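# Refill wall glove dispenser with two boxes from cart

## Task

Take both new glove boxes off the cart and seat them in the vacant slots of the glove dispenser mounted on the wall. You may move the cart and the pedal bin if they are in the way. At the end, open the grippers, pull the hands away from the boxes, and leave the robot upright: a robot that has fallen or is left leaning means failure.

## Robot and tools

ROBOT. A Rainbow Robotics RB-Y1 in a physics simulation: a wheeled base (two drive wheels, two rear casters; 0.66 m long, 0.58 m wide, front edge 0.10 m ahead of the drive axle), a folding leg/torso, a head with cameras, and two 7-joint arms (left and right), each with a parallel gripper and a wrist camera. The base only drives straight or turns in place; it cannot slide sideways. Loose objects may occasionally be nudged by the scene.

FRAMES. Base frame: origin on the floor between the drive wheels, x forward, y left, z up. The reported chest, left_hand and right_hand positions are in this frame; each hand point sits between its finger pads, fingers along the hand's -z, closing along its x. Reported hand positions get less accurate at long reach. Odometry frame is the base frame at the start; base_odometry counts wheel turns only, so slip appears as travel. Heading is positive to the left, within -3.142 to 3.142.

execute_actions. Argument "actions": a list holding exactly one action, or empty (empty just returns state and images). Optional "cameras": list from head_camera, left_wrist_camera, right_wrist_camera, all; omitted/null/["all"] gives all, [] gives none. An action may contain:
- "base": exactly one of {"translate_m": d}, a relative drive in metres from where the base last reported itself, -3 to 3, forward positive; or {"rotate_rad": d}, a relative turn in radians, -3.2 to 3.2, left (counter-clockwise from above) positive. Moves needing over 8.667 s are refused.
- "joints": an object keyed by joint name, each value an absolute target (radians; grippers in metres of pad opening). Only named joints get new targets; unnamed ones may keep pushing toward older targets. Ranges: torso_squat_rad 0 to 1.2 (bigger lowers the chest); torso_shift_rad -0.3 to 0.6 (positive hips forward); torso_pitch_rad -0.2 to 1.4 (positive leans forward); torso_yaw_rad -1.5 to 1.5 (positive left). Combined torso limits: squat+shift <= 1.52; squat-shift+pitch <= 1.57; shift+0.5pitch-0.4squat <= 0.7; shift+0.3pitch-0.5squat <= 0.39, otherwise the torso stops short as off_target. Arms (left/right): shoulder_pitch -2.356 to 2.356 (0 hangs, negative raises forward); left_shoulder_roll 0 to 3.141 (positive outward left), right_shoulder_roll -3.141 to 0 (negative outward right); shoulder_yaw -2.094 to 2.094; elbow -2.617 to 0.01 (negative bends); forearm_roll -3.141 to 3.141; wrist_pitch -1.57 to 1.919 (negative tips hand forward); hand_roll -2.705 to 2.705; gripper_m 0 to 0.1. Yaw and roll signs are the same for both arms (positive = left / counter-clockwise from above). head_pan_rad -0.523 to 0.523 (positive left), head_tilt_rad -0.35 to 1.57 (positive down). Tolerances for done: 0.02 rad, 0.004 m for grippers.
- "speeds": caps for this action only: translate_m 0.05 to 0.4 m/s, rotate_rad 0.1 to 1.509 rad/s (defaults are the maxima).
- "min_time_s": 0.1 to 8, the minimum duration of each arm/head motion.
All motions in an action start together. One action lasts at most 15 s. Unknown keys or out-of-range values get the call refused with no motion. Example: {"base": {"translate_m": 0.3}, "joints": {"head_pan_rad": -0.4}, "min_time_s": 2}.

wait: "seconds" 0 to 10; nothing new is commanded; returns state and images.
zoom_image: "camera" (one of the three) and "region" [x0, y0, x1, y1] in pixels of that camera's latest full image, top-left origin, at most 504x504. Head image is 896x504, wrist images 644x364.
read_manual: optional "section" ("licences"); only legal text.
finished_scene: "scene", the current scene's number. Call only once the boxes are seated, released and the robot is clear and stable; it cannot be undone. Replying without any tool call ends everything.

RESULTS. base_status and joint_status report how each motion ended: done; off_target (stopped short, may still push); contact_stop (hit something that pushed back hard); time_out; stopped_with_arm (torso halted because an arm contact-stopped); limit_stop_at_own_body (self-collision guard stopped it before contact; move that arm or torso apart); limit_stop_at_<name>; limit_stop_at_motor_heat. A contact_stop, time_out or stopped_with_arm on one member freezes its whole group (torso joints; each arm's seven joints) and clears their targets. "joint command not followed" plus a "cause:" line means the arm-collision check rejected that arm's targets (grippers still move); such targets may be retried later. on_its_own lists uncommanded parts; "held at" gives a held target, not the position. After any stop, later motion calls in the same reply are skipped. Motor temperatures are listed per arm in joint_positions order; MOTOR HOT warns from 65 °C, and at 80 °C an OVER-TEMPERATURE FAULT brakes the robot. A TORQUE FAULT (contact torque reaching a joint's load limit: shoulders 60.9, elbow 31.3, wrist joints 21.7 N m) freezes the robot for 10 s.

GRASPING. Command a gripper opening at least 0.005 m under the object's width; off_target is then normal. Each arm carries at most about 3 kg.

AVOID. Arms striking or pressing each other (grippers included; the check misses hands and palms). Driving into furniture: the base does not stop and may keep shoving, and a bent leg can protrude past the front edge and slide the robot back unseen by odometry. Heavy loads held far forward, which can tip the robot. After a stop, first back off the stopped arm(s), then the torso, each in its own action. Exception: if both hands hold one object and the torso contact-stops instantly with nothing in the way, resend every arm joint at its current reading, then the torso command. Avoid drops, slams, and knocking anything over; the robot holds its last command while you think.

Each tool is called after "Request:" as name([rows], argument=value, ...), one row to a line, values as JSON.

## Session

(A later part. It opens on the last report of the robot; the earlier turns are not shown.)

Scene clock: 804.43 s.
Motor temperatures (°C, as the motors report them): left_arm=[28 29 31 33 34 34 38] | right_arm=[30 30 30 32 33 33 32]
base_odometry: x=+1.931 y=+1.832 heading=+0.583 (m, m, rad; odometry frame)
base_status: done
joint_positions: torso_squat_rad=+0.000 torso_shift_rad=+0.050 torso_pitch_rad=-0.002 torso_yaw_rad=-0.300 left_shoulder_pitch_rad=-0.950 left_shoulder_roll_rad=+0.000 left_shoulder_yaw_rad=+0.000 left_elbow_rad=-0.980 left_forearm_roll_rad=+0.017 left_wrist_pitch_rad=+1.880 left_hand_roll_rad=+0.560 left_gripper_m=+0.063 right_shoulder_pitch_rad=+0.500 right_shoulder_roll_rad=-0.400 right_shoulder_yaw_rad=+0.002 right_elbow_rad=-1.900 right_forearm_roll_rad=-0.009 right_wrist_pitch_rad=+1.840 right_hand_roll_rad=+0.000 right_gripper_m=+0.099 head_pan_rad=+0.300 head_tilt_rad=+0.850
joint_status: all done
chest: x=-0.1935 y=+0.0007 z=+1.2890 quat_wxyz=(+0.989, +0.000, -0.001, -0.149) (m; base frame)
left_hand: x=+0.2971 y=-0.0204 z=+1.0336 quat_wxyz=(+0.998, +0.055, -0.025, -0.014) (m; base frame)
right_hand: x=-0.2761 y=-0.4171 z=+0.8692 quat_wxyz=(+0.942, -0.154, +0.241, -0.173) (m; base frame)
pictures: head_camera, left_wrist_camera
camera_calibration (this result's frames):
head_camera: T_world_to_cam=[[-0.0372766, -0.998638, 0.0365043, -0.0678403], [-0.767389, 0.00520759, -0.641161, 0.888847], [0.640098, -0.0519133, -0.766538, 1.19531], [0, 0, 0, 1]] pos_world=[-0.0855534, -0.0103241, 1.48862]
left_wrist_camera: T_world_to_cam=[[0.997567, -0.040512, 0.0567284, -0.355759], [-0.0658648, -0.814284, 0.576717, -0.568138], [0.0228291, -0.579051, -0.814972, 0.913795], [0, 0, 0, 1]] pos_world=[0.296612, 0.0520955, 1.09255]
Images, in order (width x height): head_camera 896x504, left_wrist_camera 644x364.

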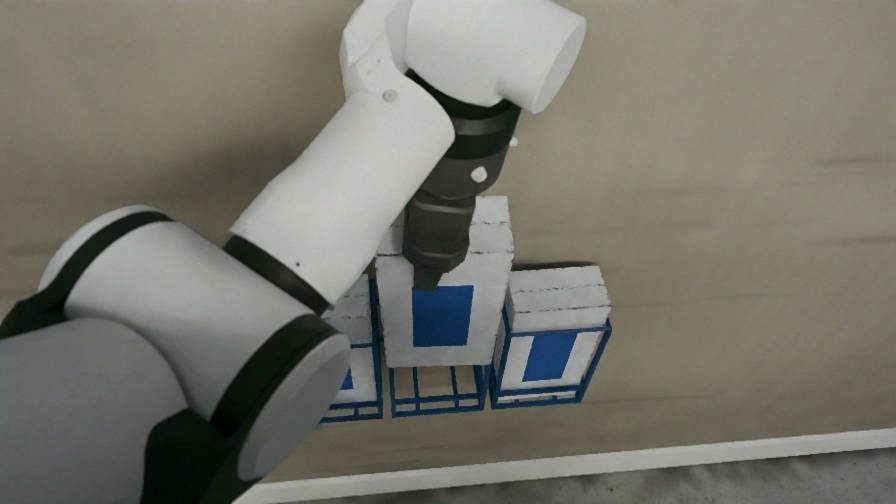

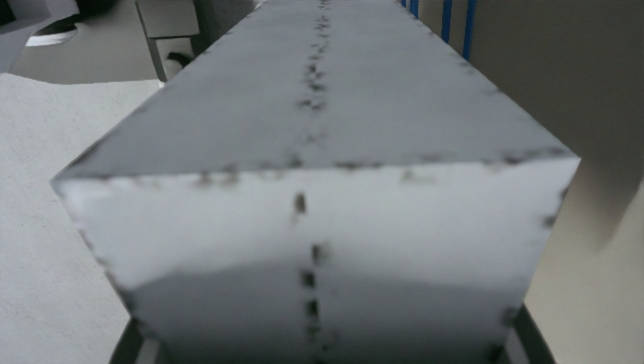

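Request:
execute_actions([
  {"joints":{"torso_yaw_rad":-0.355,"left_hand_roll_rad":0.615,"head_pan_rad":0.35,"head_tilt_rad":0.95},"base":{"translate_m":0.1},"speeds":{"translate_m":0.08}},
], cameras=["head_camera","left_wrist_camera"])

Scene clock: 827.87 s.
Motor temperatures (°C, as the motors report them): left_arm=[31 31 31 34 37 48 38] | right_arm=[29 30 30 32 33 32 32]
TORQUE FAULT: left_wrist_pitch_rad reached its load limit. The robot stopped for 10 seconds, dropped its targets and accepts commands again. The stop added 9.1 s to the call and to motion_time.
base_odometry: x=+2.011 y=+1.885 heading=+0.582 (m, m, rad; odometry frame)
base_status: done
joint_positions: torso_squat_rad=+0.000 torso_shift_rad=+0.048 torso_pitch_rad=-0.004 torso_yaw_rad=-0.355 left_shoulder_pitch_rad=-0.942 left_shoulder_roll_rad=-0.012 left_shoulder_yaw_rad=-0.001 left_elbow_rad=-0.975 left_forearm_roll_rad=+0.021 left_wrist_pitch_rad=+1.893 left_hand_roll_rad=+0.616 left_gripper_m=+0.063 right_shoulder_pitch_rad=+0.500 right_shoulder_roll_rad=-0.400 right_shoulder_yaw_rad=+0.002 right_elbow_rad=-1.900 right_forearm_roll_rad=-0.009 right_wrist_pitch_rad=+1.840 right_hand_roll_rad=+0.000 right_gripper_m=+0.099 head_pan_rad=+0.350 head_tilt_rad=+0.950
joint_status: all done
chest: x=-0.1956 y=+0.0009 z=+1.2891 quat_wxyz=(+0.984, +0.000, -0.002, -0.177) (m; base frame)
left_hand: x=+0.2847 y=-0.0493 z=+1.0297 quat_wxyz=(+0.998, +0.056, -0.015, -0.018) (m; base frame)
right_hand: x=-0.2998 y=-0.4118 z=+0.8690 quat_wxyz=(+0.938, -0.147, +0.244, -0.199) (m; base frame)
pictures: head_camera, left_wrist_camera
camera_calibration (this result's frames):
head_camera: T_world_to_cam=[[-0.0386001, -0.998451, 0.0400585, -0.0744767], [-0.826006, 0.00932197, -0.563585, 0.760838], [0.562339, -0.054843, -0.825086, 1.27075], [0, 0, 0, 1]] pos_world=[-0.0890081, -0.0117624, 1.48026]
left_wrist_camera: T_world_to_cam=[[0.998186, -0.0467317, 0.0379575, -0.325451], [-0.0600714, -0.815046, 0.576274, -0.591476], [0.00400683, -0.577509, -0.816375, 0.90107], [0, 0, 0, 1]] pos_world=[0.285719, 0.0230866, 1.08882]
Images, in order (width x height): head_camera 896x504, left_wrist_camera 644x364.

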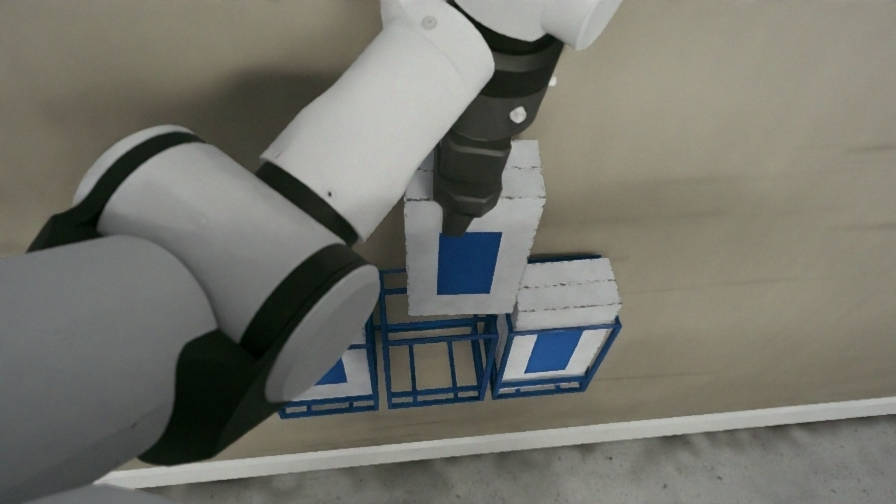

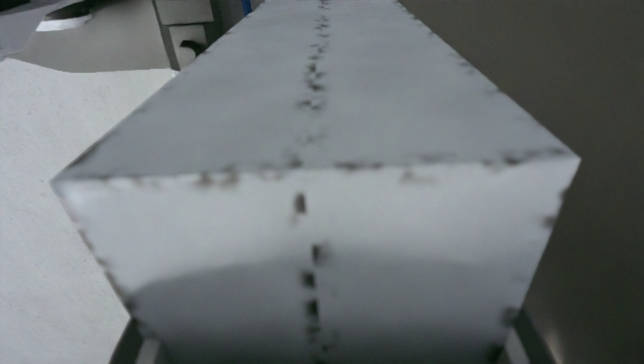

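Request:
execute_actions([
  {"base":{"translate_m":-0.05},"speeds":{"translate_m":0.08}},
], cameras=[])

Request:
execute_actions([
  {"joints":{"torso_yaw_rad":-0.325,"torso_shift_rad":0.05,"torso_pitch_rad":0,"left_hand_roll_rad":0.585,"left_wrist_pitch_rad":1.83,"left_shoulder_pitch_rad":-0.95,"left_shoulder_roll_rad":0,"left_elbow_rad":-0.98},"min_time_s":1.5},
], cameras=["head_camera"])

Scene clock: 837.83 s.
Motor temperatures (°C, as the motors report them): left_arm=[32 32 31 35 38 56 38] | right_arm=[29 30 30 32 33 32 32]
base_odometry: x=+1.969 y=+1.857 heading=+0.585 (m, m, rad; odometry frame)
base_status: done
joint_positions: torso_squat_rad=+0.000 torso_shift_rad=+0.050 torso_pitch_rad=-0.002 torso_yaw_rad=-0.355 left_shoulder_pitch_rad=-0.946 left_shoulder_roll_rad=-0.005 left_shoulder_yaw_rad=-0.001 left_elbow_rad=-0.978 left_forearm_roll_rad=+0.019 left_wrist_pitch_rad=+1.888 left_hand_roll_rad=+0.615 left_gripper_m=+0.063 right_shoulder_pitch_rad=+0.500 right_shoulder_roll_rad=-0.400 right_shoulder_yaw_rad=+0.002 right_elbow_rad=-1.900 right_forearm_roll_rad=-0.009 right_wrist_pitch_rad=+1.840 right_hand_roll_rad=+0.000 right_gripper_m=+0.099 head_pan_rad=+0.350 head_tilt_rad=+0.950
joint_status: not commanded
chest: x=-0.1936 y=+0.0007 z=+1.2891 quat_wxyz=(+0.984, +0.000, -0.001, -0.177) (m; base frame)
left_hand: x=+0.2905 y=-0.0477 z=+1.0311 quat_wxyz=(+0.998, +0.056, -0.020, -0.016) (m; base frame)
right_hand: x=-0.2989 y=-0.4118 z=+0.8692 quat_wxyz=(+0.937, -0.147, +0.245, -0.199) (m; base frame)
pictures: none
No camera images: the call's "cameras" was empty. Leave "cameras" out to get every camera's image.

Scene clock: 839.63 s.
Motor temperatures (°C, as the motors report them): left_arm=[32 32 31 35 38 55 38] | right_arm=[29 30 30 32 33 32 32]
base_odometry: x=+1.969 y=+1.857 heading=+0.585 (m, m, rad; odometry frame)
base_status: not commanded
joint_positions: torso_squat_rad=+0.000 torso_shift_rad=+0.050 torso_pitch_rad=+0.000 torso_yaw_rad=-0.325 left_shoulder_pitch_rad=-0.949 left_shoulder_roll_rad=+0.000 left_shoulder_yaw_rad=-0.001 left_elbow_rad=-0.980 left_forearm_roll_rad=+0.019 left_wrist_pitch_rad=+1.830 left_hand_roll_rad=+0.585 left_gripper_m=+0.063 right_shoulder_pitch_rad=+0.500 right_shoulder_roll_rad=-0.400 right_shoulder_yaw_rad=+0.002 right_elbow_rad=-1.900 right_forearm_roll_rad=-0.009 right_wrist_pitch_rad=+1.840 right_hand_roll_rad=+0.000 right_gripper_m=+0.099 head_pan_rad=+0.350 head_tilt_rad=+0.950
joint_status: all done
chest: x=-0.1931 y=+0.0007 z=+1.2891 quat_wxyz=(+0.987, +0.000, +0.000, -0.162) (m; base frame)
left_hand: x=+0.3054 y=-0.0397 z=+1.0325 quat_wxyz=(+0.998, +0.040, -0.045, -0.016) (m; base frame)
right_hand: x=-0.2867 y=-0.4148 z=+0.8694 quat_wxyz=(+0.940, -0.151, +0.244, -0.184) (m; base frame)
pictures: head_camera
camera_calibration (this result's frames):
head_camera: T_world_to_cam=[[-0.00851944, -0.999159, 0.0401004, -0.0687476], [-0.828334, -0.0154131, -0.560022, 0.757843], [0.560169, -0.0379876, -0.827507, 1.27198], [0, 0, 0, 1]] pos_world=[-0.0853638, -0.00868953, 1.47974]
Images, in order (width x height): head_camera 896x504.

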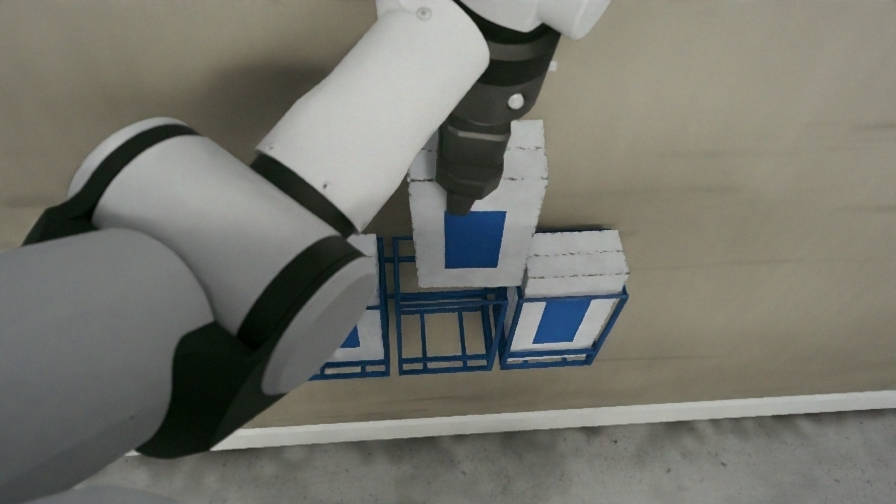

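Request:
execute_actions([
  {"joints":{"torso_yaw_rad":-0.285,"left_hand_roll_rad":0.545,"head_pan_rad":0.3},"min_time_s":1.5},
], cameras=["head_camera","left_wrist_camera"])

Scene clock: 846.40 s.
Motor temperatures (°C, as the motors report them): left_arm=[32 31 31 35 37 50 38] | right_arm=[29 30 30 32 33 32 32]
base_odometry: x=+1.969 y=+1.857 heading=+0.585 (m, m, rad; odometry frame)
base_status: not commanded
joint_positions: torso_squat_rad=+0.000 torso_shift_rad=+0.050 torso_pitch_rad=+0.000 torso_yaw_rad=-0.285 left_shoulder_pitch_rad=-0.949 left_shoulder_roll_rad=+0.000 left_shoulder_yaw_rad=-0.001 left_elbow_rad=-0.980 left_forearm_roll_rad=+0.019 left_wrist_pitch_rad=+1.830 left_hand_roll_rad=+0.545 left_gripper_m=+0.063 right_shoulder_pitch_rad=+0.500 right_shoulder_roll_rad=-0.400 right_shoulder_yaw_rad=+0.002 right_elbow_rad=-1.900 right_forearm_roll_rad=-0.009 right_wrist_pitch_rad=+1.840 right_hand_roll_rad=+0.000 right_gripper_m=+0.099 head_pan_rad=+0.300 head_tilt_rad=+0.950
joint_status: all done
chest: x=-0.1931 y=+0.0007 z=+1.2891 quat_wxyz=(+0.990, +0.000, +0.000, -0.142) (m; base frame)
left_hand: x=+0.3068 y=-0.0196 z=+1.0326 quat_wxyz=(+0.998, +0.042, -0.043, -0.016) (m; base frame)
right_hand: x=-0.2700 y=-0.4182 z=+0.8694 quat_wxyz=(+0.944, -0.156, +0.241, -0.166) (m; base frame)
pictures: head_camera, left_wrist_camera
camera_calibration (this result's frames):
head_camera: T_world_to_cam=[[-0.0184333, -0.999026, 0.0400991, -0.0696087], [-0.828451, -0.007192, -0.560015, 0.758093], [0.559758, -0.0435431, -0.827511, 1.27177], [0, 0, 0, 1]] pos_world=[-0.0851225, -0.00871199, 1.47974]
left_wrist_camera: T_world_to_cam=[[0.994479, -0.0448401, 0.0948707, -0.403813], [-0.0927889, -0.797982, 0.595495, -0.577056], [0.0490031, -0.60101, -0.797738, 0.887021], [0, 0, 0, 1]] pos_world=[0.304572, 0.0545215, 1.08955]
Images, in order (width x height): head_camera 896x504, left_wrist_camera 644x364.

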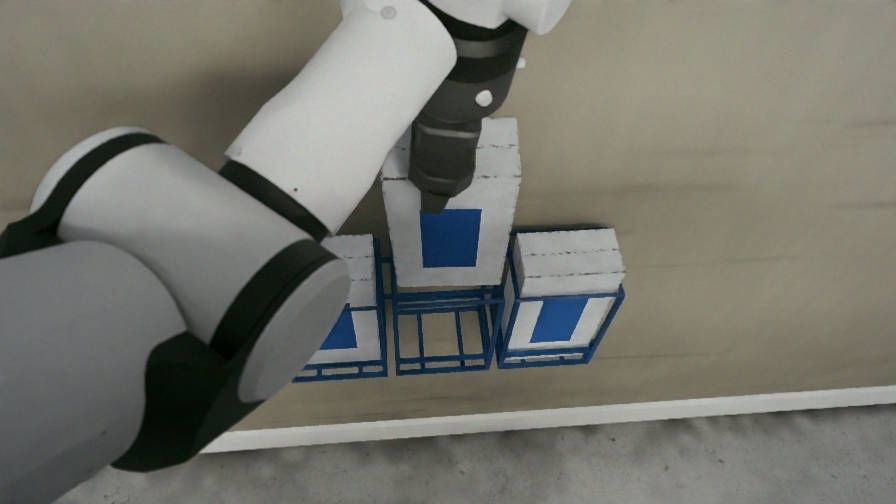

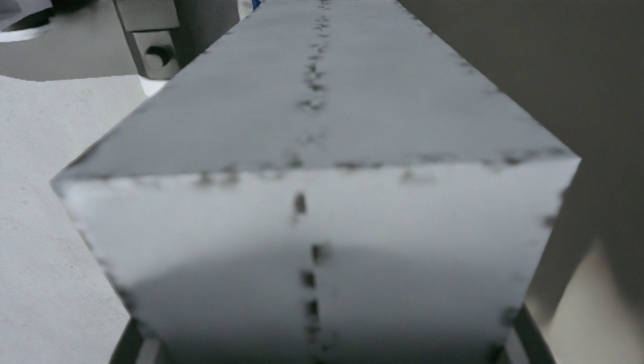

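Request:
execute_actions([
  {"joints":{"torso_squat_rad":0.45,"torso_shift_rad":0.055}},
], cameras=["head_camera"])

Scene clock: 854.57 s.
Motor temperatures (°C, as the motors report them): left_arm=[32 31 31 35 36 45 38] | right_arm=[29 30 30 32 33 32 32]
base_odometry: x=+1.969 y=+1.857 heading=+0.585 (m, m, rad; odometry frame)
base_status: not commanded
joint_positions: torso_squat_rad=+0.450 torso_shift_rad=+0.055 torso_pitch_rad=+0.000 torso_yaw_rad=-0.285 left_shoulder_pitch_rad=-0.949 left_shoulder_roll_rad=+0.000 left_shoulder_yaw_rad=-0.001 left_elbow_rad=-0.980 left_forearm_roll_rad=+0.019 left_wrist_pitch_rad=+1.830 left_hand_roll_rad=+0.545 left_gripper_m=+0.063 right_shoulder_pitch_rad=+0.500 right_shoulder_roll_rad=-0.400 right_shoulder_yaw_rad=+0.002 right_elbow_rad=-1.900 right_forearm_roll_rad=-0.009 right_wrist_pitch_rad=+1.840 right_hand_roll_rad=+0.000 right_gripper_m=+0.099 head_pan_rad=+0.300 head_tilt_rad=+0.950
joint_status: all done
chest: x=-0.1934 y=+0.0007 z=+1.2193 quat_wxyz=(+0.990, +0.000, +0.000, -0.142) (m; base frame)
left_hand: x=+0.3064 y=-0.0197 z=+0.9629 quat_wxyz=(+0.998, +0.042, -0.043, -0.016) (m; base frame)
right_hand: x=-0.2703 y=-0.4183 z=+0.7996 quat_wxyz=(+0.944, -0.156, +0.241, -0.166) (m; base frame)
pictures: head_camera
camera_calibration (this result's frames):
head_camera: T_world_to_cam=[[-0.0184362, -0.999026, 0.0400999, -0.0668838], [-0.828468, -0.00718879, -0.559991, 0.718713], [0.559733, -0.0435455, -0.827528, 1.21425], [0, 0, 0, 1]] pos_world=[-0.0854603, -0.00877669, 1.40998]
Images, in order (width x height): head_camera 896x504.

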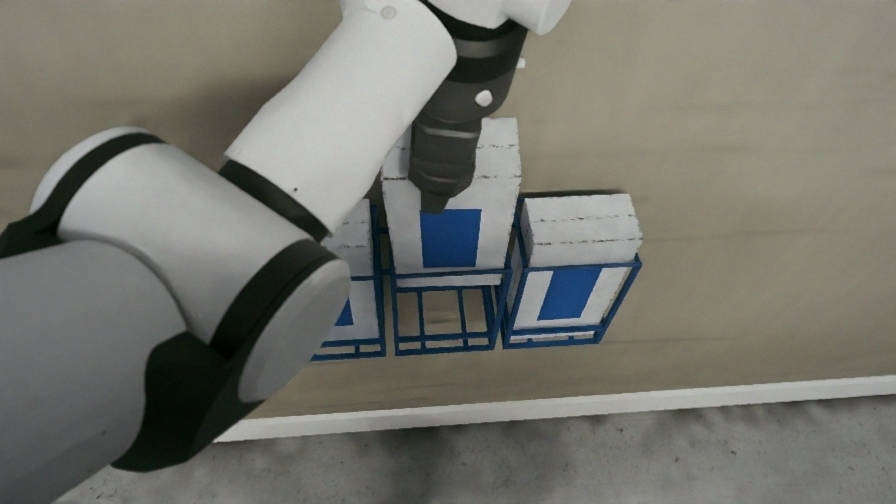

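Inside. Continue.

Request:
execute_actions([
  {"joints":{"torso_squat_rad":0.7,"torso_shift_rad":0.065}},
], cameras=["head_camera"])

Scene clock: 858.27 s.
Motor temperatures (°C, as the motors report them): left_arm=[32 31 31 35 36 44 38] | right_arm=[28 30 30 32 33 32 32]
base_odometry: x=+1.969 y=+1.857 heading=+0.585 (m, m, rad; odometry frame)
base_status: not commanded
joint_positions: torso_squat_rad=+0.700 torso_shift_rad=+0.065 torso_pitch_rad=+0.000 torso_yaw_rad=-0.285 left_shoulder_pitch_rad=-0.951 left_shoulder_roll_rad=+0.001 left_shoulder_yaw_rad=-0.001 left_elbow_rad=-0.981 left_forearm_roll_rad=+0.018 left_wrist_pitch_rad=+1.829 left_hand_roll_rad=+0.545 left_gripper_m=+0.063 right_shoulder_pitch_rad=+0.500 right_shoulder_roll_rad=-0.400 right_shoulder_yaw_rad=+0.002 right_elbow_rad=-1.900 right_forearm_roll_rad=-0.009 right_wrist_pitch_rad=+1.840 right_hand_roll_rad=+0.000 right_gripper_m=+0.099 head_pan_rad=+0.300 head_tilt_rad=+0.950
joint_status: all done
chest: x=-0.1932 y=+0.0006 z=+1.1242 quat_wxyz=(+0.990, +0.000, +0.000, -0.142) (m; base frame)
left_hand: x=+0.3078 y=-0.0198 z=+0.8690 quat_wxyz=(+0.998, +0.041, -0.046, -0.016) (m; base frame)
right_hand: x=-0.2702 y=-0.4184 z=+0.7045 quat_wxyz=(+0.944, -0.156, +0.241, -0.166) (m; base frame)
pictures: head_camera
camera_calibration (this result's frames):
head_camera: T_world_to_cam=[[-0.0184403, -0.999025, 0.0401001, -0.0631562], [-0.828476, -0.00718485, -0.559978, 0.665593], [0.55972, -0.0435482, -0.827537, 1.13546], [0, 0, 0, 1]] pos_world=[-0.0852781, -0.00886515, 1.31489]
Images, in order (width x height): head_camera 896x504.

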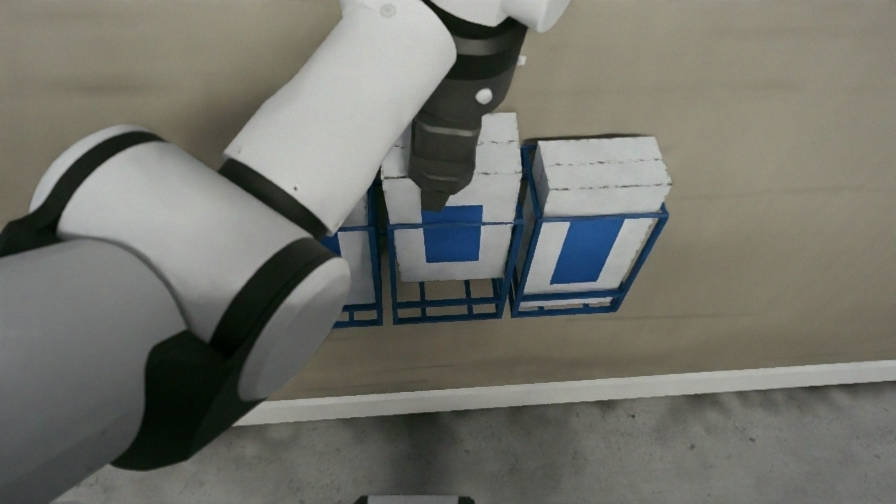

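Request:
execute_actions([
  {"joints":{"left_gripper_m":0.1}},
], cameras=[])

Request:
execute_actions([
  {"joints":{"torso_squat_rad":0.35,"torso_shift_rad":0.05}},
], cameras=[])

Request:
execute_actions([
  {"base":{"translate_m":-0.6},"joints":{"left_shoulder_pitch_rad":0.3,"left_shoulder_roll_rad":0.3,"left_elbow_rad":-1.6,"left_hand_roll_rad":0,"torso_yaw_rad":0,"torso_squat_rad":0.1,"head_pan_rad":0,"head_tilt_rad":0.6}},
], cameras=["head_camera"])

Scene clock: 864.43 s.
Motor temperatures (°C, as the motors report them): left_arm=[32 30 31 34 35 42 38] | right_arm=[28 30 30 32 33 32 32]
base_odometry: x=+1.969 y=+1.857 heading=+0.585 (m, m, rad; odometry frame)
base_status: not commanded
joint_positions: torso_squat_rad=+0.700 torso_shift_rad=+0.065 torso_pitch_rad=+0.000 torso_yaw_rad=-0.285 left_shoulder_pitch_rad=-0.951 left_shoulder_roll_rad=+0.000 left_shoulder_yaw_rad=-0.001 left_elbow_rad=-0.980 left_forearm_roll_rad=+0.019 left_wrist_pitch_rad=+1.830 left_hand_roll_rad=+0.545 left_gripper_m=+0.100 right_shoulder_pitch_rad=+0.500 right_shoulder_roll_rad=-0.400 right_shoulder_yaw_rad=+0.002 right_elbow_rad=-1.900 right_forearm_roll_rad=-0.009 right_wrist_pitch_rad=+1.840 right_hand_roll_rad=+0.000 right_gripper_m=+0.099 head_pan_rad=+0.300 head_tilt_rad=+0.950
joint_status: all done
chest: x=-0.1932 y=+0.0006 z=+1.1242 quat_wxyz=(+0.990, +0.000, +0.000, -0.142) (m; base frame)
left_hand: x=+0.3073 y=-0.0200 z=+0.8687 quat_wxyz=(+0.998, +0.041, -0.045, -0.016) (m; base frame)
right_hand: x=-0.2702 y=-0.4184 z=+0.7045 quat_wxyz=(+0.944, -0.156, +0.241, -0.166) (m; base frame)
pictures: none
No camera images: the call's "cameras" was empty. Leave "cameras" out to get every camera's image.

Scene clock: 866.43 s.
Motor temperatures (°C, as the motors report them): left_arm=[31 30 31 34 35 42 38] | right_arm=[28 30 30 32 33 32 32]
base_odometry: x=+1.969 y=+1.857 heading=+0.585 (m, m, rad; odometry frame)
base_status: not commanded
joint_positions: torso_squat_rad=+0.350 torso_shift_rad=+0.050 torso_pitch_rad=+0.000 torso_yaw_rad=-0.285 left_shoulder_pitch_rad=-0.951 left_shoulder_roll_rad=+0.000 left_shoulder_yaw_rad=-0.001 left_elbow_rad=-0.980 left_forearm_roll_rad=+0.019 left_wrist_pitch_rad=+1.830 left_hand_roll_rad=+0.545 left_gripper_m=+0.100 right_shoulder_pitch_rad=+0.500 right_shoulder_roll_rad=-0.400 right_shoulder_yaw_rad=+0.002 right_elbow_rad=-1.900 right_forearm_roll_rad=-0.009 right_wrist_pitch_rad=+1.840 right_hand_roll_rad=+0.000 right_gripper_m=+0.099 head_pan_rad=+0.300 head_tilt_rad=+0.950
joint_status: all done
chest: x=-0.1951 y=+0.0007 z=+1.2467 quat_wxyz=(+0.990, +0.000, +0.000, -0.142) (m; base frame)
left_hand: x=+0.3053 y=-0.0198 z=+0.9909 quat_wxyz=(+0.998, +0.041, -0.044, -0.016) (m; base frame)
right_hand: x=-0.2721 y=-0.4183 z=+0.8270 quat_wxyz=(+0.943, -0.156, +0.241, -0.166) (m; base frame)
pictures: none
No camera images: the call's "cameras" was empty. Leave "cameras" out to get every camera's image.

Scene clock: 870.07 s.
Motor temperatures (°C, as the motors report them): left_arm=[31 30 31 34 35 41 38] | right_arm=[28 30 30 32 33 32 32]
base_odometry: x=+1.469 y=+1.527 heading=+0.582 (m, m, rad; odometry frame)
base_status: done
joint_positions: torso_squat_rad=+0.100 torso_shift_rad=+0.050 torso_pitch_rad=+0.000 torso_yaw_rad=+0.000 left_shoulder_pitch_rad=+0.300 left_shoulder_roll_rad=+0.300 left_shoulder_yaw_rad=+0.000 left_elbow_rad=-1.600 left_forearm_roll_rad=+0.019 left_wrist_pitch_rad=+1.830 left_hand_roll_rad=+0.000 left_gripper_m=+0.100 right_shoulder_pitch_rad=+0.500 right_shoulder_roll_rad=-0.400 right_shoulder_yaw_rad=+0.002 right_elbow_rad=-1.900 right_forearm_roll_rad=-0.009 right_wrist_pitch_rad=+1.840 right_hand_roll_rad=+0.000 right_gripper_m=+0.099 head_pan_rad=+0.000 head_tilt_rad=+0.600
joint_status: all done
chest: x=-0.1932 y=+0.0007 z=+1.2856 quat_wxyz=(+1.000, +0.000, +0.000, +0.000) (m; base frame)
left_hand: x=-0.1231 y=+0.3871 z=+0.8203 quat_wxyz=(+0.956, +0.134, +0.258, +0.046) (m; base frame)
right_hand: x=-0.1493 y=-0.4230 z=+0.8658 quat_wxyz=(+0.957, -0.189, +0.216, -0.030) (m; base frame)
pictures: head_camera
camera_calibration (this result's frames):
head_camera: T_world_to_cam=[[-0.0450271, -0.998643, 0.0261505, -0.0471638], [-0.586324, 0.0052241, -0.81006, 1.16972], [0.808825, -0.0518073, -0.585763, 0.952227], [0, 0, 0, 1]] pos_world=[-0.0864713, -0.00387825, 1.50656]
Images, in order (width x height): head_camera 896x504.

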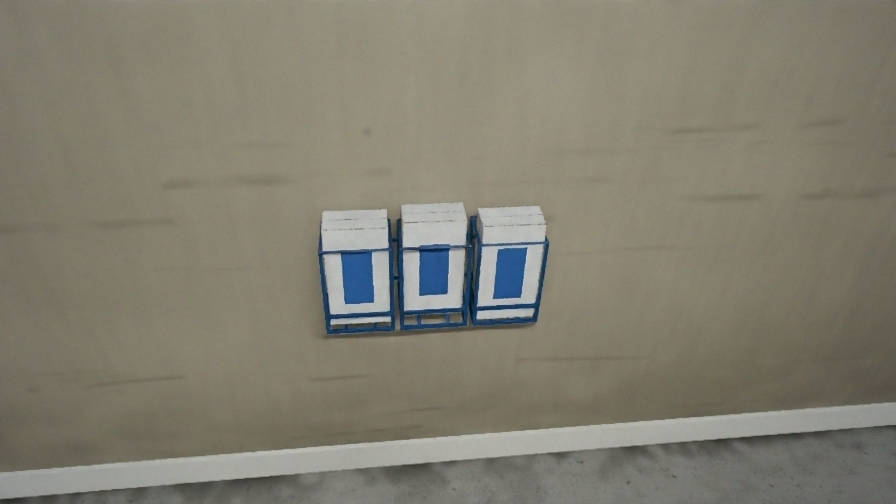

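Middle looks slightly high.

Request:
zoom_image(camera="head_camera", region=[300, 190, 570, 345])

Region (300, 190, 570, 345) of head_camera's 896x504 image, scaled by 1.867, with more detail than that image has; it fills the top 289 rows of this view, and the rest is white.

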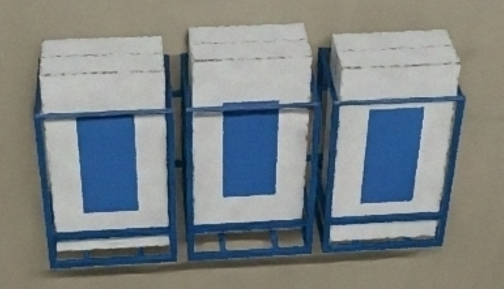

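Request:
execute_actions([
  {"joints":{"right_shoulder_pitch_rad":0.5,"torso_squat_rad":0.35,"torso_yaw_rad":-0.31,"left_shoulder_pitch_rad":-0.95,"left_shoulder_roll_rad":0,"left_elbow_rad":-0.98,"left_hand_roll_rad":0.57,"left_gripper_m":0,"head_pan_rad":0.3,"head_tilt_rad":0.95}},
], cameras=[])

Request:
execute_actions([
  {"base":{"translate_m":0.6},"speeds":{"translate_m":0.25}},
], cameras=[])

Request:
execute_actions([
  {"joints":{"torso_squat_rad":0.6,"torso_shift_rad":0.06}},
], cameras=["head_camera","left_wrist_camera"])

Scene clock: 888.03 s.
Motor temperatures (°C, as the motors report them): left_arm=[30 30 31 33 34 37 38] | right_arm=[28 30 30 32 33 32 32]
base_odometry: x=+1.469 y=+1.527 heading=+0.582 (m, m, rad; odometry frame)
base_status: not commanded
joint_positions: torso_squat_rad=+0.350 torso_shift_rad=+0.050 torso_pitch_rad=+0.000 torso_yaw_rad=-0.310 left_shoulder_pitch_rad=-0.950 left_shoulder_roll_rad=+0.000 left_shoulder_yaw_rad=+0.000 left_elbow_rad=-0.980 left_forearm_roll_rad=+0.019 left_wrist_pitch_rad=+1.830 left_hand_roll_rad=+0.570 left_gripper_m=+0.000 right_shoulder_pitch_rad=+0.500 right_shoulder_roll_rad=-0.400 right_shoulder_yaw_rad=+0.002 right_elbow_rad=-1.900 right_forearm_roll_rad=-0.009 right_wrist_pitch_rad=+1.840 right_hand_roll_rad=+0.000 right_gripper_m=+0.099 head_pan_rad=+0.300 head_tilt_rad=+0.950
joint_status: all done
chest: x=-0.1953 y=+0.0007 z=+1.2467 quat_wxyz=(+0.988, +0.000, +0.000, -0.154) (m; base frame)
left_hand: x=+0.3043 y=-0.0324 z=+0.9909 quat_wxyz=(+0.998, +0.040, -0.045, -0.016) (m; base frame)
right_hand: x=-0.2826 y=-0.4162 z=+0.8269 quat_wxyz=(+0.941, -0.153, +0.243, -0.177) (m; base frame)
pictures: none
No camera images: the call's "cameras" was empty. Leave "cameras" out to get every camera's image.

Scene clock: 891.60 s.
Motor temperatures (°C, as the motors report them): left_arm=[30 30 31 33 34 37 38] | right_arm=[28 30 30 31 33 32 32]
base_odometry: x=+1.970 y=+1.856 heading=+0.581 (m, m, rad; odometry frame)
base_status: done
joint_positions: torso_squat_rad=+0.350 torso_shift_rad=+0.050 torso_pitch_rad=+0.000 torso_yaw_rad=-0.310 left_shoulder_pitch_rad=-0.950 left_shoulder_roll_rad=+0.000 left_shoulder_yaw_rad=+0.000 left_elbow_rad=-0.980 left_forearm_roll_rad=+0.019 left_wrist_pitch_rad=+1.830 left_hand_roll_rad=+0.570 left_gripper_m=+0.000 right_shoulder_pitch_rad=+0.500 right_shoulder_roll_rad=-0.400 right_shoulder_yaw_rad=+0.002 right_elbow_rad=-1.900 right_forearm_roll_rad=-0.009 right_wrist_pitch_rad=+1.840 right_hand_roll_rad=+0.000 right_gripper_m=+0.099 head_pan_rad=+0.300 head_tilt_rad=+0.950
joint_status: not commanded
chest: x=-0.1951 y=+0.0007 z=+1.2467 quat_wxyz=(+0.988, +0.000, +0.000, -0.154) (m; base frame)
left_hand: x=+0.3044 y=-0.0323 z=+0.9908 quat_wxyz=(+0.998, +0.040, -0.045, -0.016) (m; base frame)
right_hand: x=-0.2826 y=-0.4162 z=+0.8270 quat_wxyz=(+0.941, -0.153, +0.243, -0.177) (m; base frame)
pictures: none
No camera images: the call's "cameras" was empty. Leave "cameras" out to get every camera's image.

Scene clock: 893.23 s.
Motor temperatures (°C, as the motors report them): left_arm=[30 30 31 33 34 37 38] | right_arm=[28 30 30 31 33 32 32]
base_odometry: x=+1.970 y=+1.856 heading=+0.581 (m, m, rad; odometry frame)
base_status: not commanded
joint_positions: torso_squat_rad=+0.600 torso_shift_rad=+0.060 torso_pitch_rad=+0.000 torso_yaw_rad=-0.310 left_shoulder_pitch_rad=-0.950 left_shoulder_roll_rad=+0.000 left_shoulder_yaw_rad=+0.000 left_elbow_rad=-0.980 left_forearm_roll_rad=+0.019 left_wrist_pitch_rad=+1.830 left_hand_roll_rad=+0.570 left_gripper_m=+0.000 right_shoulder_pitch_rad=+0.500 right_shoulder_roll_rad=-0.400 right_shoulder_yaw_rad=+0.002 right_elbow_rad=-1.900 right_forearm_roll_rad=-0.009 right_wrist_pitch_rad=+1.840 right_hand_roll_rad=+0.000 right_gripper_m=+0.099 head_pan_rad=+0.300 head_tilt_rad=+0.950
joint_status: all done
chest: x=-0.1935 y=+0.0006 z=+1.1666 quat_wxyz=(+0.988, +0.000, +0.000, -0.154) (m; base frame)
left_hand: x=+0.3061 y=-0.0324 z=+0.9109 quat_wxyz=(+0.998, +0.040, -0.045, -0.016) (m; base frame)
right_hand: x=-0.2808 y=-0.4163 z=+0.7469 quat_wxyz=(+0.941, -0.153, +0.243, -0.177) (m; base frame)
pictures: head_camera, left_wrist_camera
camera_calibration (this result's frames):
head_camera: T_world_to_cam=[[-0.0434795, -0.998251, 0.0400444, -0.0696199], [-0.828279, 0.0136061, -0.560151, 0.68934], [0.558626, -0.0575231, -0.827422, 1.1704], [0, 0, 0, 1]] pos_world=[-0.0858754, -0.0115526, 1.35733]
left_wrist_camera: T_world_to_cam=[[0.994109, -0.0449788, 0.0986151, -0.395465], [-0.0952956, -0.796184, 0.597503, -0.515874], [0.0516408, -0.60338, -0.79578, 0.779578], [0, 0, 0, 1]] pos_world=[0.303717, 0.0418634, 0.967607]
Images, in order (width x height): head_camera 896x504, left_wrist_camera 644x364.

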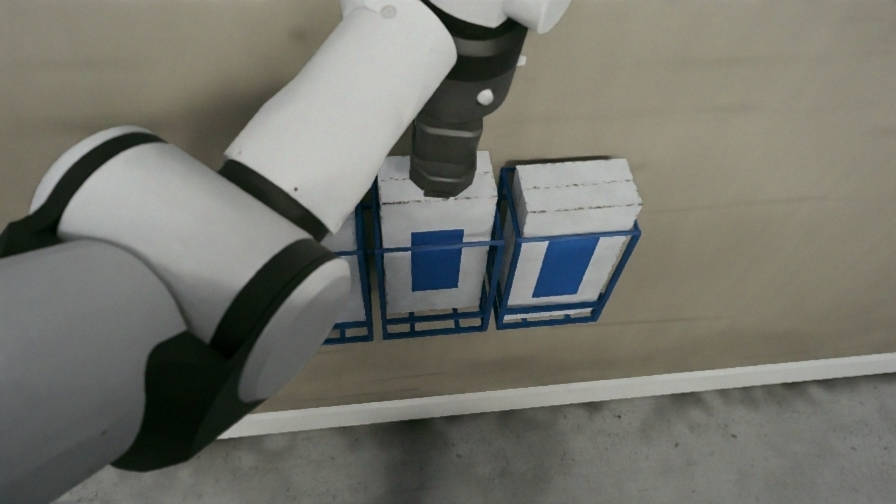

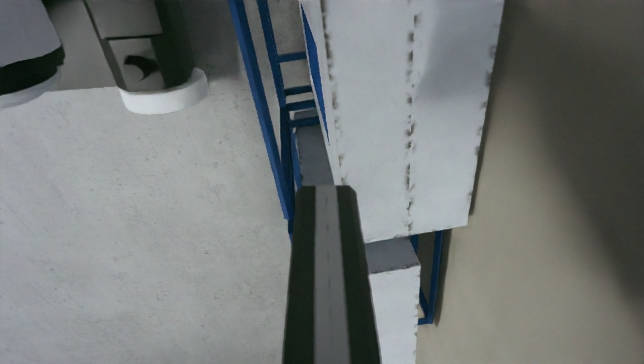

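Request:
execute_actions([
  {"base":{"translate_m":0.02},"speeds":{"translate_m":0.05}},
], cameras=[])

Request:
execute_actions([
  {"joints":{"torso_squat_rad":0.68,"torso_shift_rad":0.063}},
], cameras=["head_camera","left_wrist_camera"])

Scene clock: 901.27 s.
Motor temperatures (°C, as the motors report them): left_arm=[30 30 31 33 34 36 38] | right_arm=[28 30 30 31 33 32 32]
base_odometry: x=+1.987 y=+1.867 heading=+0.580 (m, m, rad; odometry frame)
base_status: done
joint_positions: torso_squat_rad=+0.600 torso_shift_rad=+0.060 torso_pitch_rad=+0.000 torso_yaw_rad=-0.310 left_shoulder_pitch_rad=-0.950 left_shoulder_roll_rad=+0.000 left_shoulder_yaw_rad=+0.000 left_elbow_rad=-0.980 left_forearm_roll_rad=+0.019 left_wrist_pitch_rad=+1.830 left_hand_roll_rad=+0.570 left_gripper_m=+0.000 right_shoulder_pitch_rad=+0.500 right_shoulder_roll_rad=-0.400 right_shoulder_yaw_rad=+0.002 right_elbow_rad=-1.900 right_forearm_roll_rad=-0.009 right_wrist_pitch_rad=+1.840 right_hand_roll_rad=+0.000 right_gripper_m=+0.099 head_pan_rad=+0.300 head_tilt_rad=+0.950
joint_status: not commanded
chest: x=-0.1934 y=+0.0006 z=+1.1666 quat_wxyz=(+0.988, +0.000, +0.000, -0.154) (m; base frame)
left_hand: x=+0.3061 y=-0.0324 z=+0.9108 quat_wxyz=(+0.998, +0.040, -0.045, -0.016) (m; base frame)
right_hand: x=-0.2808 y=-0.4163 z=+0.7469 quat_wxyz=(+0.941, -0.153, +0.243, -0.177) (m; base frame)
pictures: none
No camera images: the call's "cameras" was empty. Leave "cameras" out to get every camera's image.

Scene clock: 902.27 s.
Motor temperatures (°C, as the motors report them): left_arm=[30 30 31 33 34 36 38] | right_arm=[28 30 30 31 33 32 32]
base_odometry: x=+1.987 y=+1.867 heading=+0.580 (m, m, rad; odometry frame)
base_status: not commanded
joint_positions: torso_squat_rad=+0.680 torso_shift_rad=+0.063 torso_pitch_rad=+0.000 torso_yaw_rad=-0.310 left_shoulder_pitch_rad=-0.950 left_shoulder_roll_rad=+0.000 left_shoulder_yaw_rad=+0.000 left_elbow_rad=-0.980 left_forearm_roll_rad=+0.019 left_wrist_pitch_rad=+1.830 left_hand_roll_rad=+0.570 left_gripper_m=+0.000 right_shoulder_pitch_rad=+0.500 right_shoulder_roll_rad=-0.400 right_shoulder_yaw_rad=+0.002 right_elbow_rad=-1.900 right_forearm_roll_rad=-0.009 right_wrist_pitch_rad=+1.840 right_hand_roll_rad=+0.000 right_gripper_m=+0.099 head_pan_rad=+0.300 head_tilt_rad=+0.950
joint_status: all done
chest: x=-0.1939 y=+0.0006 z=+1.1332 quat_wxyz=(+0.988, +0.000, +0.000, -0.154) (m; base frame)
left_hand: x=+0.3057 y=-0.0324 z=+0.8774 quat_wxyz=(+0.998, +0.040, -0.045, -0.016) (m; base frame)
right_hand: x=-0.2812 y=-0.4163 z=+0.7134 quat_wxyz=(+0.941, -0.153, +0.243, -0.177) (m; base frame)
pictures: head_camera, left_wrist_camera
camera_calibration (this result's frames):
head_camera: T_world_to_cam=[[-0.0434773, -0.998252, 0.0400445, -0.068326], [-0.828279, 0.0136042, -0.560151, 0.670277], [0.558626, -0.0575218, -0.827422, 1.14291], [0, 0, 0, 1]] pos_world=[-0.0862526, -0.011583, 1.32386]
left_wrist_camera: T_world_to_cam=[[0.994109, -0.0449899, 0.0986019, -0.391779], [-0.0952958, -0.796192, 0.597492, -0.495929], [0.051625, -0.603369, -0.79579, 0.752953], [0, 0, 0, 1]] pos_world=[0.30334, 0.0418271, 0.934136]
Images, in order (width x height): head_camera 896x504, left_wrist_camera 644x364.

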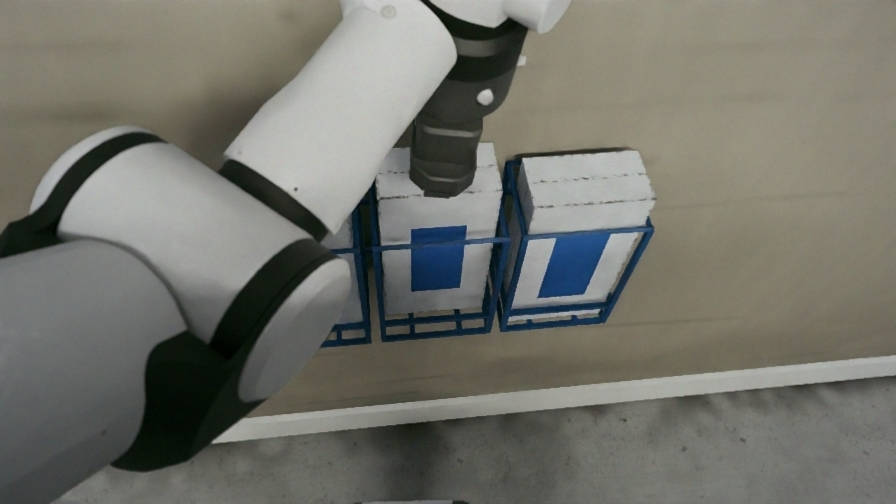

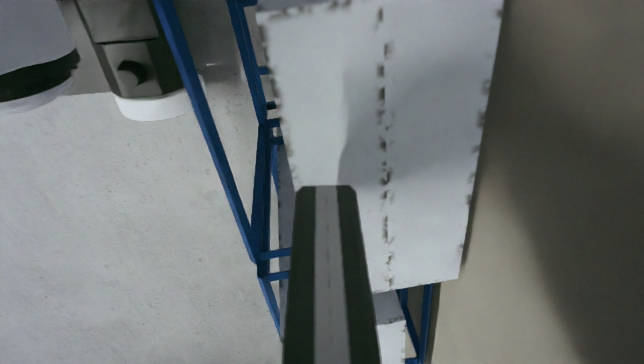

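No contact yet; a bit more.

Request:
execute_actions([
  {"joints":{"torso_squat_rad":0.75,"torso_shift_rad":0.066}},
], cameras=["head_camera","left_wrist_camera"])

Scene clock: 905.23 s.
Motor temperatures (°C, as the motors report them): left_arm=[30 30 31 33 34 36 38] | right_arm=[28 30 30 31 33 32 32]
base_odometry: x=+1.987 y=+1.867 heading=+0.580 (m, m, rad; odometry frame)
base_status: not commanded
joint_positions: torso_squat_rad=+0.750 torso_shift_rad=+0.065 torso_pitch_rad=-0.002 torso_yaw_rad=-0.310 left_shoulder_pitch_rad=-0.956 left_shoulder_roll_rad=+0.000 left_shoulder_yaw_rad=+0.000 left_elbow_rad=-0.983 left_forearm_roll_rad=+0.019 left_wrist_pitch_rad=+1.831 left_hand_roll_rad=+0.570 left_gripper_m=+0.001 right_shoulder_pitch_rad=+0.500 right_shoulder_roll_rad=-0.400 right_shoulder_yaw_rad=+0.002 right_elbow_rad=-1.900 right_forearm_roll_rad=-0.009 right_wrist_pitch_rad=+1.840 right_hand_roll_rad=+0.000 right_gripper_m=+0.099 head_pan_rad=+0.300 head_tilt_rad=+0.950
joint_status: all done
chest: x=-0.1954 y=+0.0006 z=+1.1009 quat_wxyz=(+0.988, +0.000, -0.001, -0.154) (m; base frame)
left_hand: x=+0.3063 y=-0.0341 z=+0.8496 quat_wxyz=(+0.998, +0.039, -0.050, -0.017) (m; base frame)
right_hand: x=-0.2819 y=-0.4163 z=+0.6810 quat_wxyz=(+0.942, -0.153, +0.242, -0.178) (m; base frame)
pictures: head_camera, left_wrist_camera
camera_calibration (this result's frames):
head_camera: T_world_to_cam=[[-0.0435537, -0.998252, 0.0399582, -0.0670517], [-0.827166, 0.0136016, -0.561793, 0.653006], [0.560267, -0.0575202, -0.826312, 1.1162], [0, 0, 0, 1]] pos_world=[-0.0881481, -0.0116121, 1.29187]
left_wrist_camera: T_world_to_cam=[[0.993062, -0.0467457, 0.107901, -0.397324], [-0.102455, -0.794303, 0.598821, -0.479403], [0.0577141, -0.605721, -0.793581, 0.725995], [0, 0, 0, 1]] pos_world=[0.30355, 0.040386, 0.906084]
Images, in order (width x height): head_camera 896x504, left_wrist_camera 644x364.

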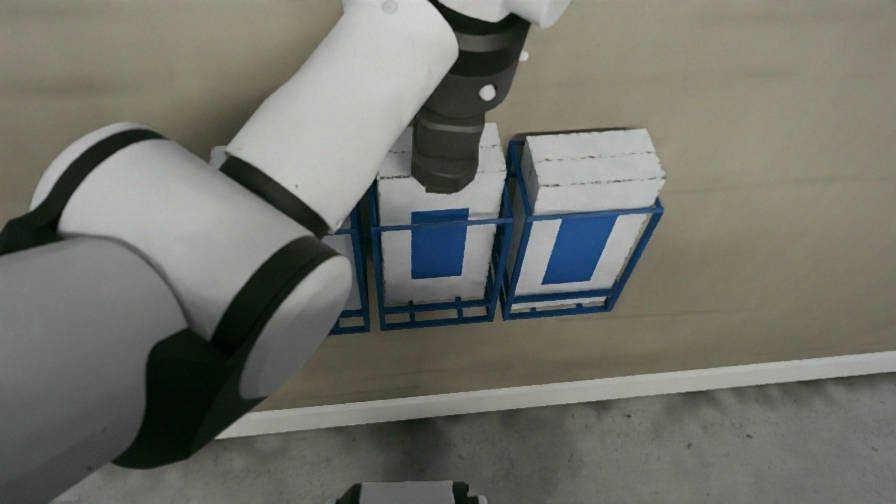

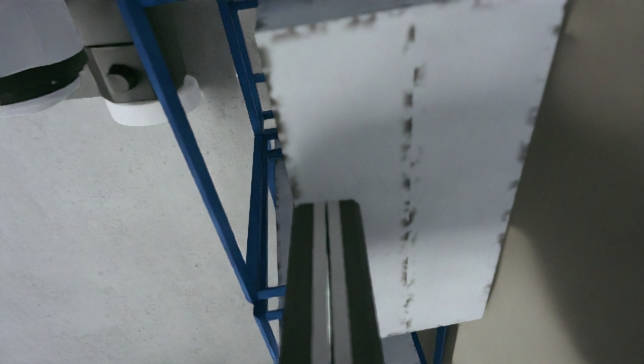

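Request:
execute_actions([
  {"base":{"translate_m":-0.025},"speeds":{"translate_m":0.05}},
], cameras=["head_camera","left_wrist_camera"])

Scene clock: 913.90 s.
Motor temperatures (°C, as the motors report them): left_arm=[29 30 31 33 34 36 38] | right_arm=[28 30 30 31 33 32 32]
base_odometry: x=+1.966 y=+1.854 heading=+0.580 (m, m, rad; odometry frame)
base_status: done
joint_positions: torso_squat_rad=+0.750 torso_shift_rad=+0.065 torso_pitch_rad=-0.002 torso_yaw_rad=-0.310 left_shoulder_pitch_rad=-0.955 left_shoulder_roll_rad=+0.001 left_shoulder_yaw_rad=+0.000 left_elbow_rad=-0.983 left_forearm_roll_rad=+0.019 left_wrist_pitch_rad=+1.830 left_hand_roll_rad=+0.570 left_gripper_m=+0.001 right_shoulder_pitch_rad=+0.500 right_shoulder_roll_rad=-0.400 right_shoulder_yaw_rad=+0.002 right_elbow_rad=-1.900 right_forearm_roll_rad=-0.009 right_wrist_pitch_rad=+1.840 right_hand_roll_rad=+0.000 right_gripper_m=+0.099 head_pan_rad=+0.300 head_tilt_rad=+0.950
joint_status: not commanded
chest: x=-0.1950 y=+0.0006 z=+1.1010 quat_wxyz=(+0.988, +0.000, -0.001, -0.154) (m; base frame)
left_hand: x=+0.3065 y=-0.0337 z=+0.8488 quat_wxyz=(+0.998, +0.039, -0.049, -0.017) (m; base frame)
right_hand: x=-0.2818 y=-0.4163 z=+0.6811 quat_wxyz=(+0.942, -0.153, +0.242, -0.177) (m; base frame)
pictures: head_camera, left_wrist_camera
camera_calibration (this result's frames):
head_camera: T_world_to_cam=[[-0.0435252, -0.998252, 0.0399904, -0.0670644], [-0.827575, 0.013602, -0.56119, 0.652588], [0.559665, -0.057521, -0.826721, 1.11632], [0, 0, 0, 1]] pos_world=[-0.0876158, -0.011612, 1.29179]
left_wrist_camera: T_world_to_cam=[[0.993218, -0.0462811, 0.106661, -0.396393], [-0.10131, -0.794616, 0.5986, -0.478824], [0.0570505, -0.605346, -0.793915, 0.726081], [0, 0, 0, 1]] pos_world=[0.303772, 0.040704, 0.905351]
Images, in order (width x height): head_camera 896x504, left_wrist_camera 644x364.

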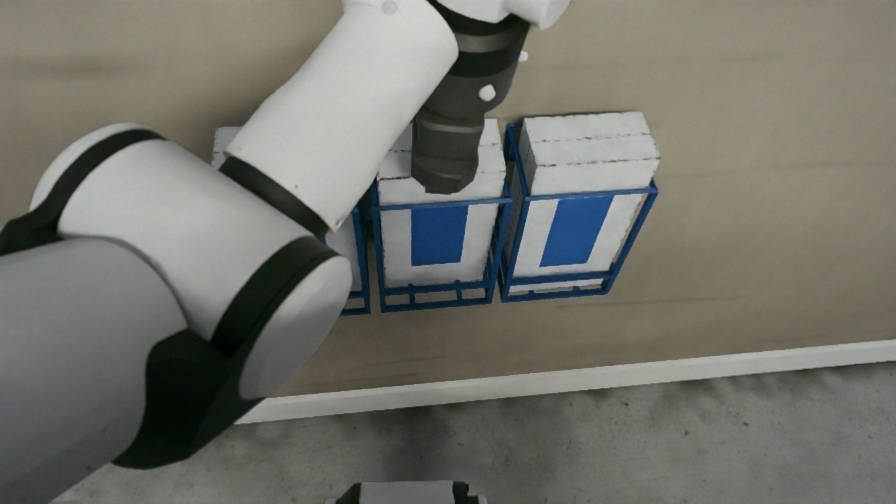

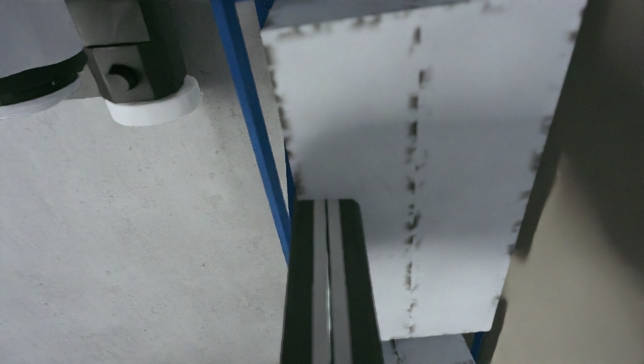

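Top pulled forward; label now at rail. Lift and check.

Request:
execute_actions([
  {"joints":{"torso_squat_rad":0.4,"torso_shift_rad":0.05}},
], cameras=[])

Request:
execute_actions([
  {"base":{"translate_m":-0.5},"joints":{"left_shoulder_pitch_rad":0.3,"left_shoulder_roll_rad":0.3,"left_elbow_rad":-1.6,"left_hand_roll_rad":0,"torso_yaw_rad":0,"torso_squat_rad":0.1,"head_pan_rad":0,"head_tilt_rad":0.6}},
], cameras=["head_camera"])

Request:
zoom_image(camera="head_camera", region=[290, 190, 580, 370])

Scene clock: 922.00 s.
Motor temperatures (°C, as the motors report them): left_arm=[29 30 31 33 34 35 38] | right_arm=[28 30 30 31 33 32 32]
base_odometry: x=+1.966 y=+1.854 heading=+0.580 (m, m, rad; odometry frame)
base_status: not commanded
joint_positions: torso_squat_rad=+0.400 torso_shift_rad=+0.050 torso_pitch_rad=+0.000 torso_yaw_rad=-0.310 left_shoulder_pitch_rad=-0.951 left_shoulder_roll_rad=+0.000 left_shoulder_yaw_rad=+0.000 left_elbow_rad=-0.980 left_forearm_roll_rad=+0.019 left_wrist_pitch_rad=+1.830 left_hand_roll_rad=+0.570 left_gripper_m=+0.000 right_shoulder_pitch_rad=+0.500 right_shoulder_roll_rad=-0.400 right_shoulder_yaw_rad=+0.002 right_elbow_rad=-1.900 right_forearm_roll_rad=-0.009 right_wrist_pitch_rad=+1.840 right_hand_roll_rad=+0.000 right_gripper_m=+0.099 head_pan_rad=+0.300 head_tilt_rad=+0.950
joint_status: all done
chest: x=-0.1958 y=+0.0007 z=+1.2339 quat_wxyz=(+0.988, +0.000, +0.000, -0.154) (m; base frame)
left_hand: x=+0.3040 y=-0.0323 z=+0.9783 quat_wxyz=(+0.998, +0.040, -0.045, -0.016) (m; base frame)
right_hand: x=-0.2832 y=-0.4162 z=+0.8142 quat_wxyz=(+0.941, -0.153, +0.243, -0.177) (m; base frame)
pictures: none
No camera images: the call's "cameras" was empty. Leave "cameras" out to get every camera's image.

Scene clock: 925.30 s.
Motor temperatures (°C, as the motors report them): left_arm=[29 30 31 33 34 35 38] | right_arm=[28 30 30 31 33 32 32]
base_odometry: x=+1.547 y=+1.580 heading=+0.578 (m, m, rad; odometry frame)
base_status: done
joint_positions: torso_squat_rad=+0.100 torso_shift_rad=+0.050 torso_pitch_rad=+0.000 torso_yaw_rad=+0.000 left_shoulder_pitch_rad=+0.300 left_shoulder_roll_rad=+0.300 left_shoulder_yaw_rad=+0.000 left_elbow_rad=-1.600 left_forearm_roll_rad=+0.019 left_wrist_pitch_rad=+1.830 left_hand_roll_rad=+0.000 left_gripper_m=+0.000 right_shoulder_pitch_rad=+0.500 right_shoulder_roll_rad=-0.400 right_shoulder_yaw_rad=+0.002 right_elbow_rad=-1.900 right_forearm_roll_rad=-0.010 right_wrist_pitch_rad=+1.840 right_hand_roll_rad=+0.000 right_gripper_m=+0.099 head_pan_rad=+0.000 head_tilt_rad=+0.600
joint_status: all done
chest: x=-0.1932 y=+0.0007 z=+1.2856 quat_wxyz=(+1.000, +0.000, +0.000, +0.000) (m; base frame)
left_hand: x=-0.1231 y=+0.3871 z=+0.8203 quat_wxyz=(+0.956, +0.134, +0.258, +0.046) (m; base frame)
right_hand: x=-0.1493 y=-0.4230 z=+0.8658 quat_wxyz=(+0.957, -0.189, +0.216, -0.030) (m; base frame)
pictures: head_camera
camera_calibration (this result's frames):
head_camera: T_world_to_cam=[[-0.0450311, -0.998643, 0.0261441, -0.0471577], [-0.586319, 0.00523137, -0.810063, 1.16972], [0.808827, -0.0518068, -0.58576, 0.952235], [0, 0, 0, 1]] pos_world=[-0.0864882, -0.00388069, 1.50656]
Images, in order (width x height): head_camera 896x504.

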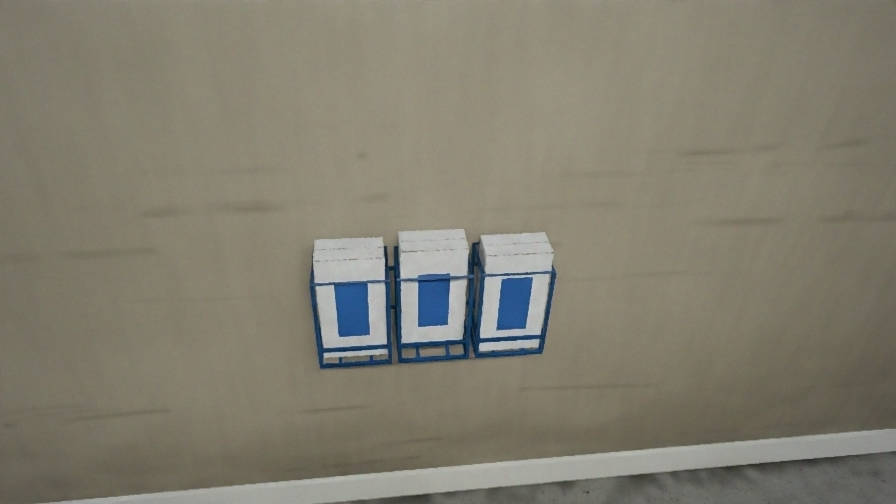

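Region (290, 190, 580, 370) of head_camera's 896x504 image, scaled by 1.738, with more detail than that image has; it fills the top 313 rows of this view, and the rest is white.

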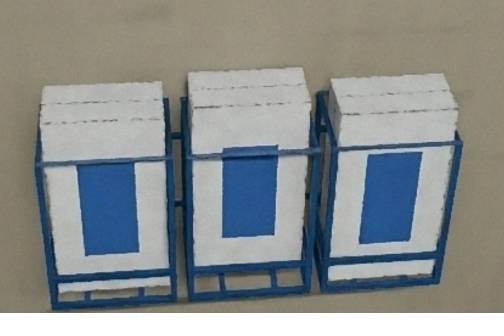

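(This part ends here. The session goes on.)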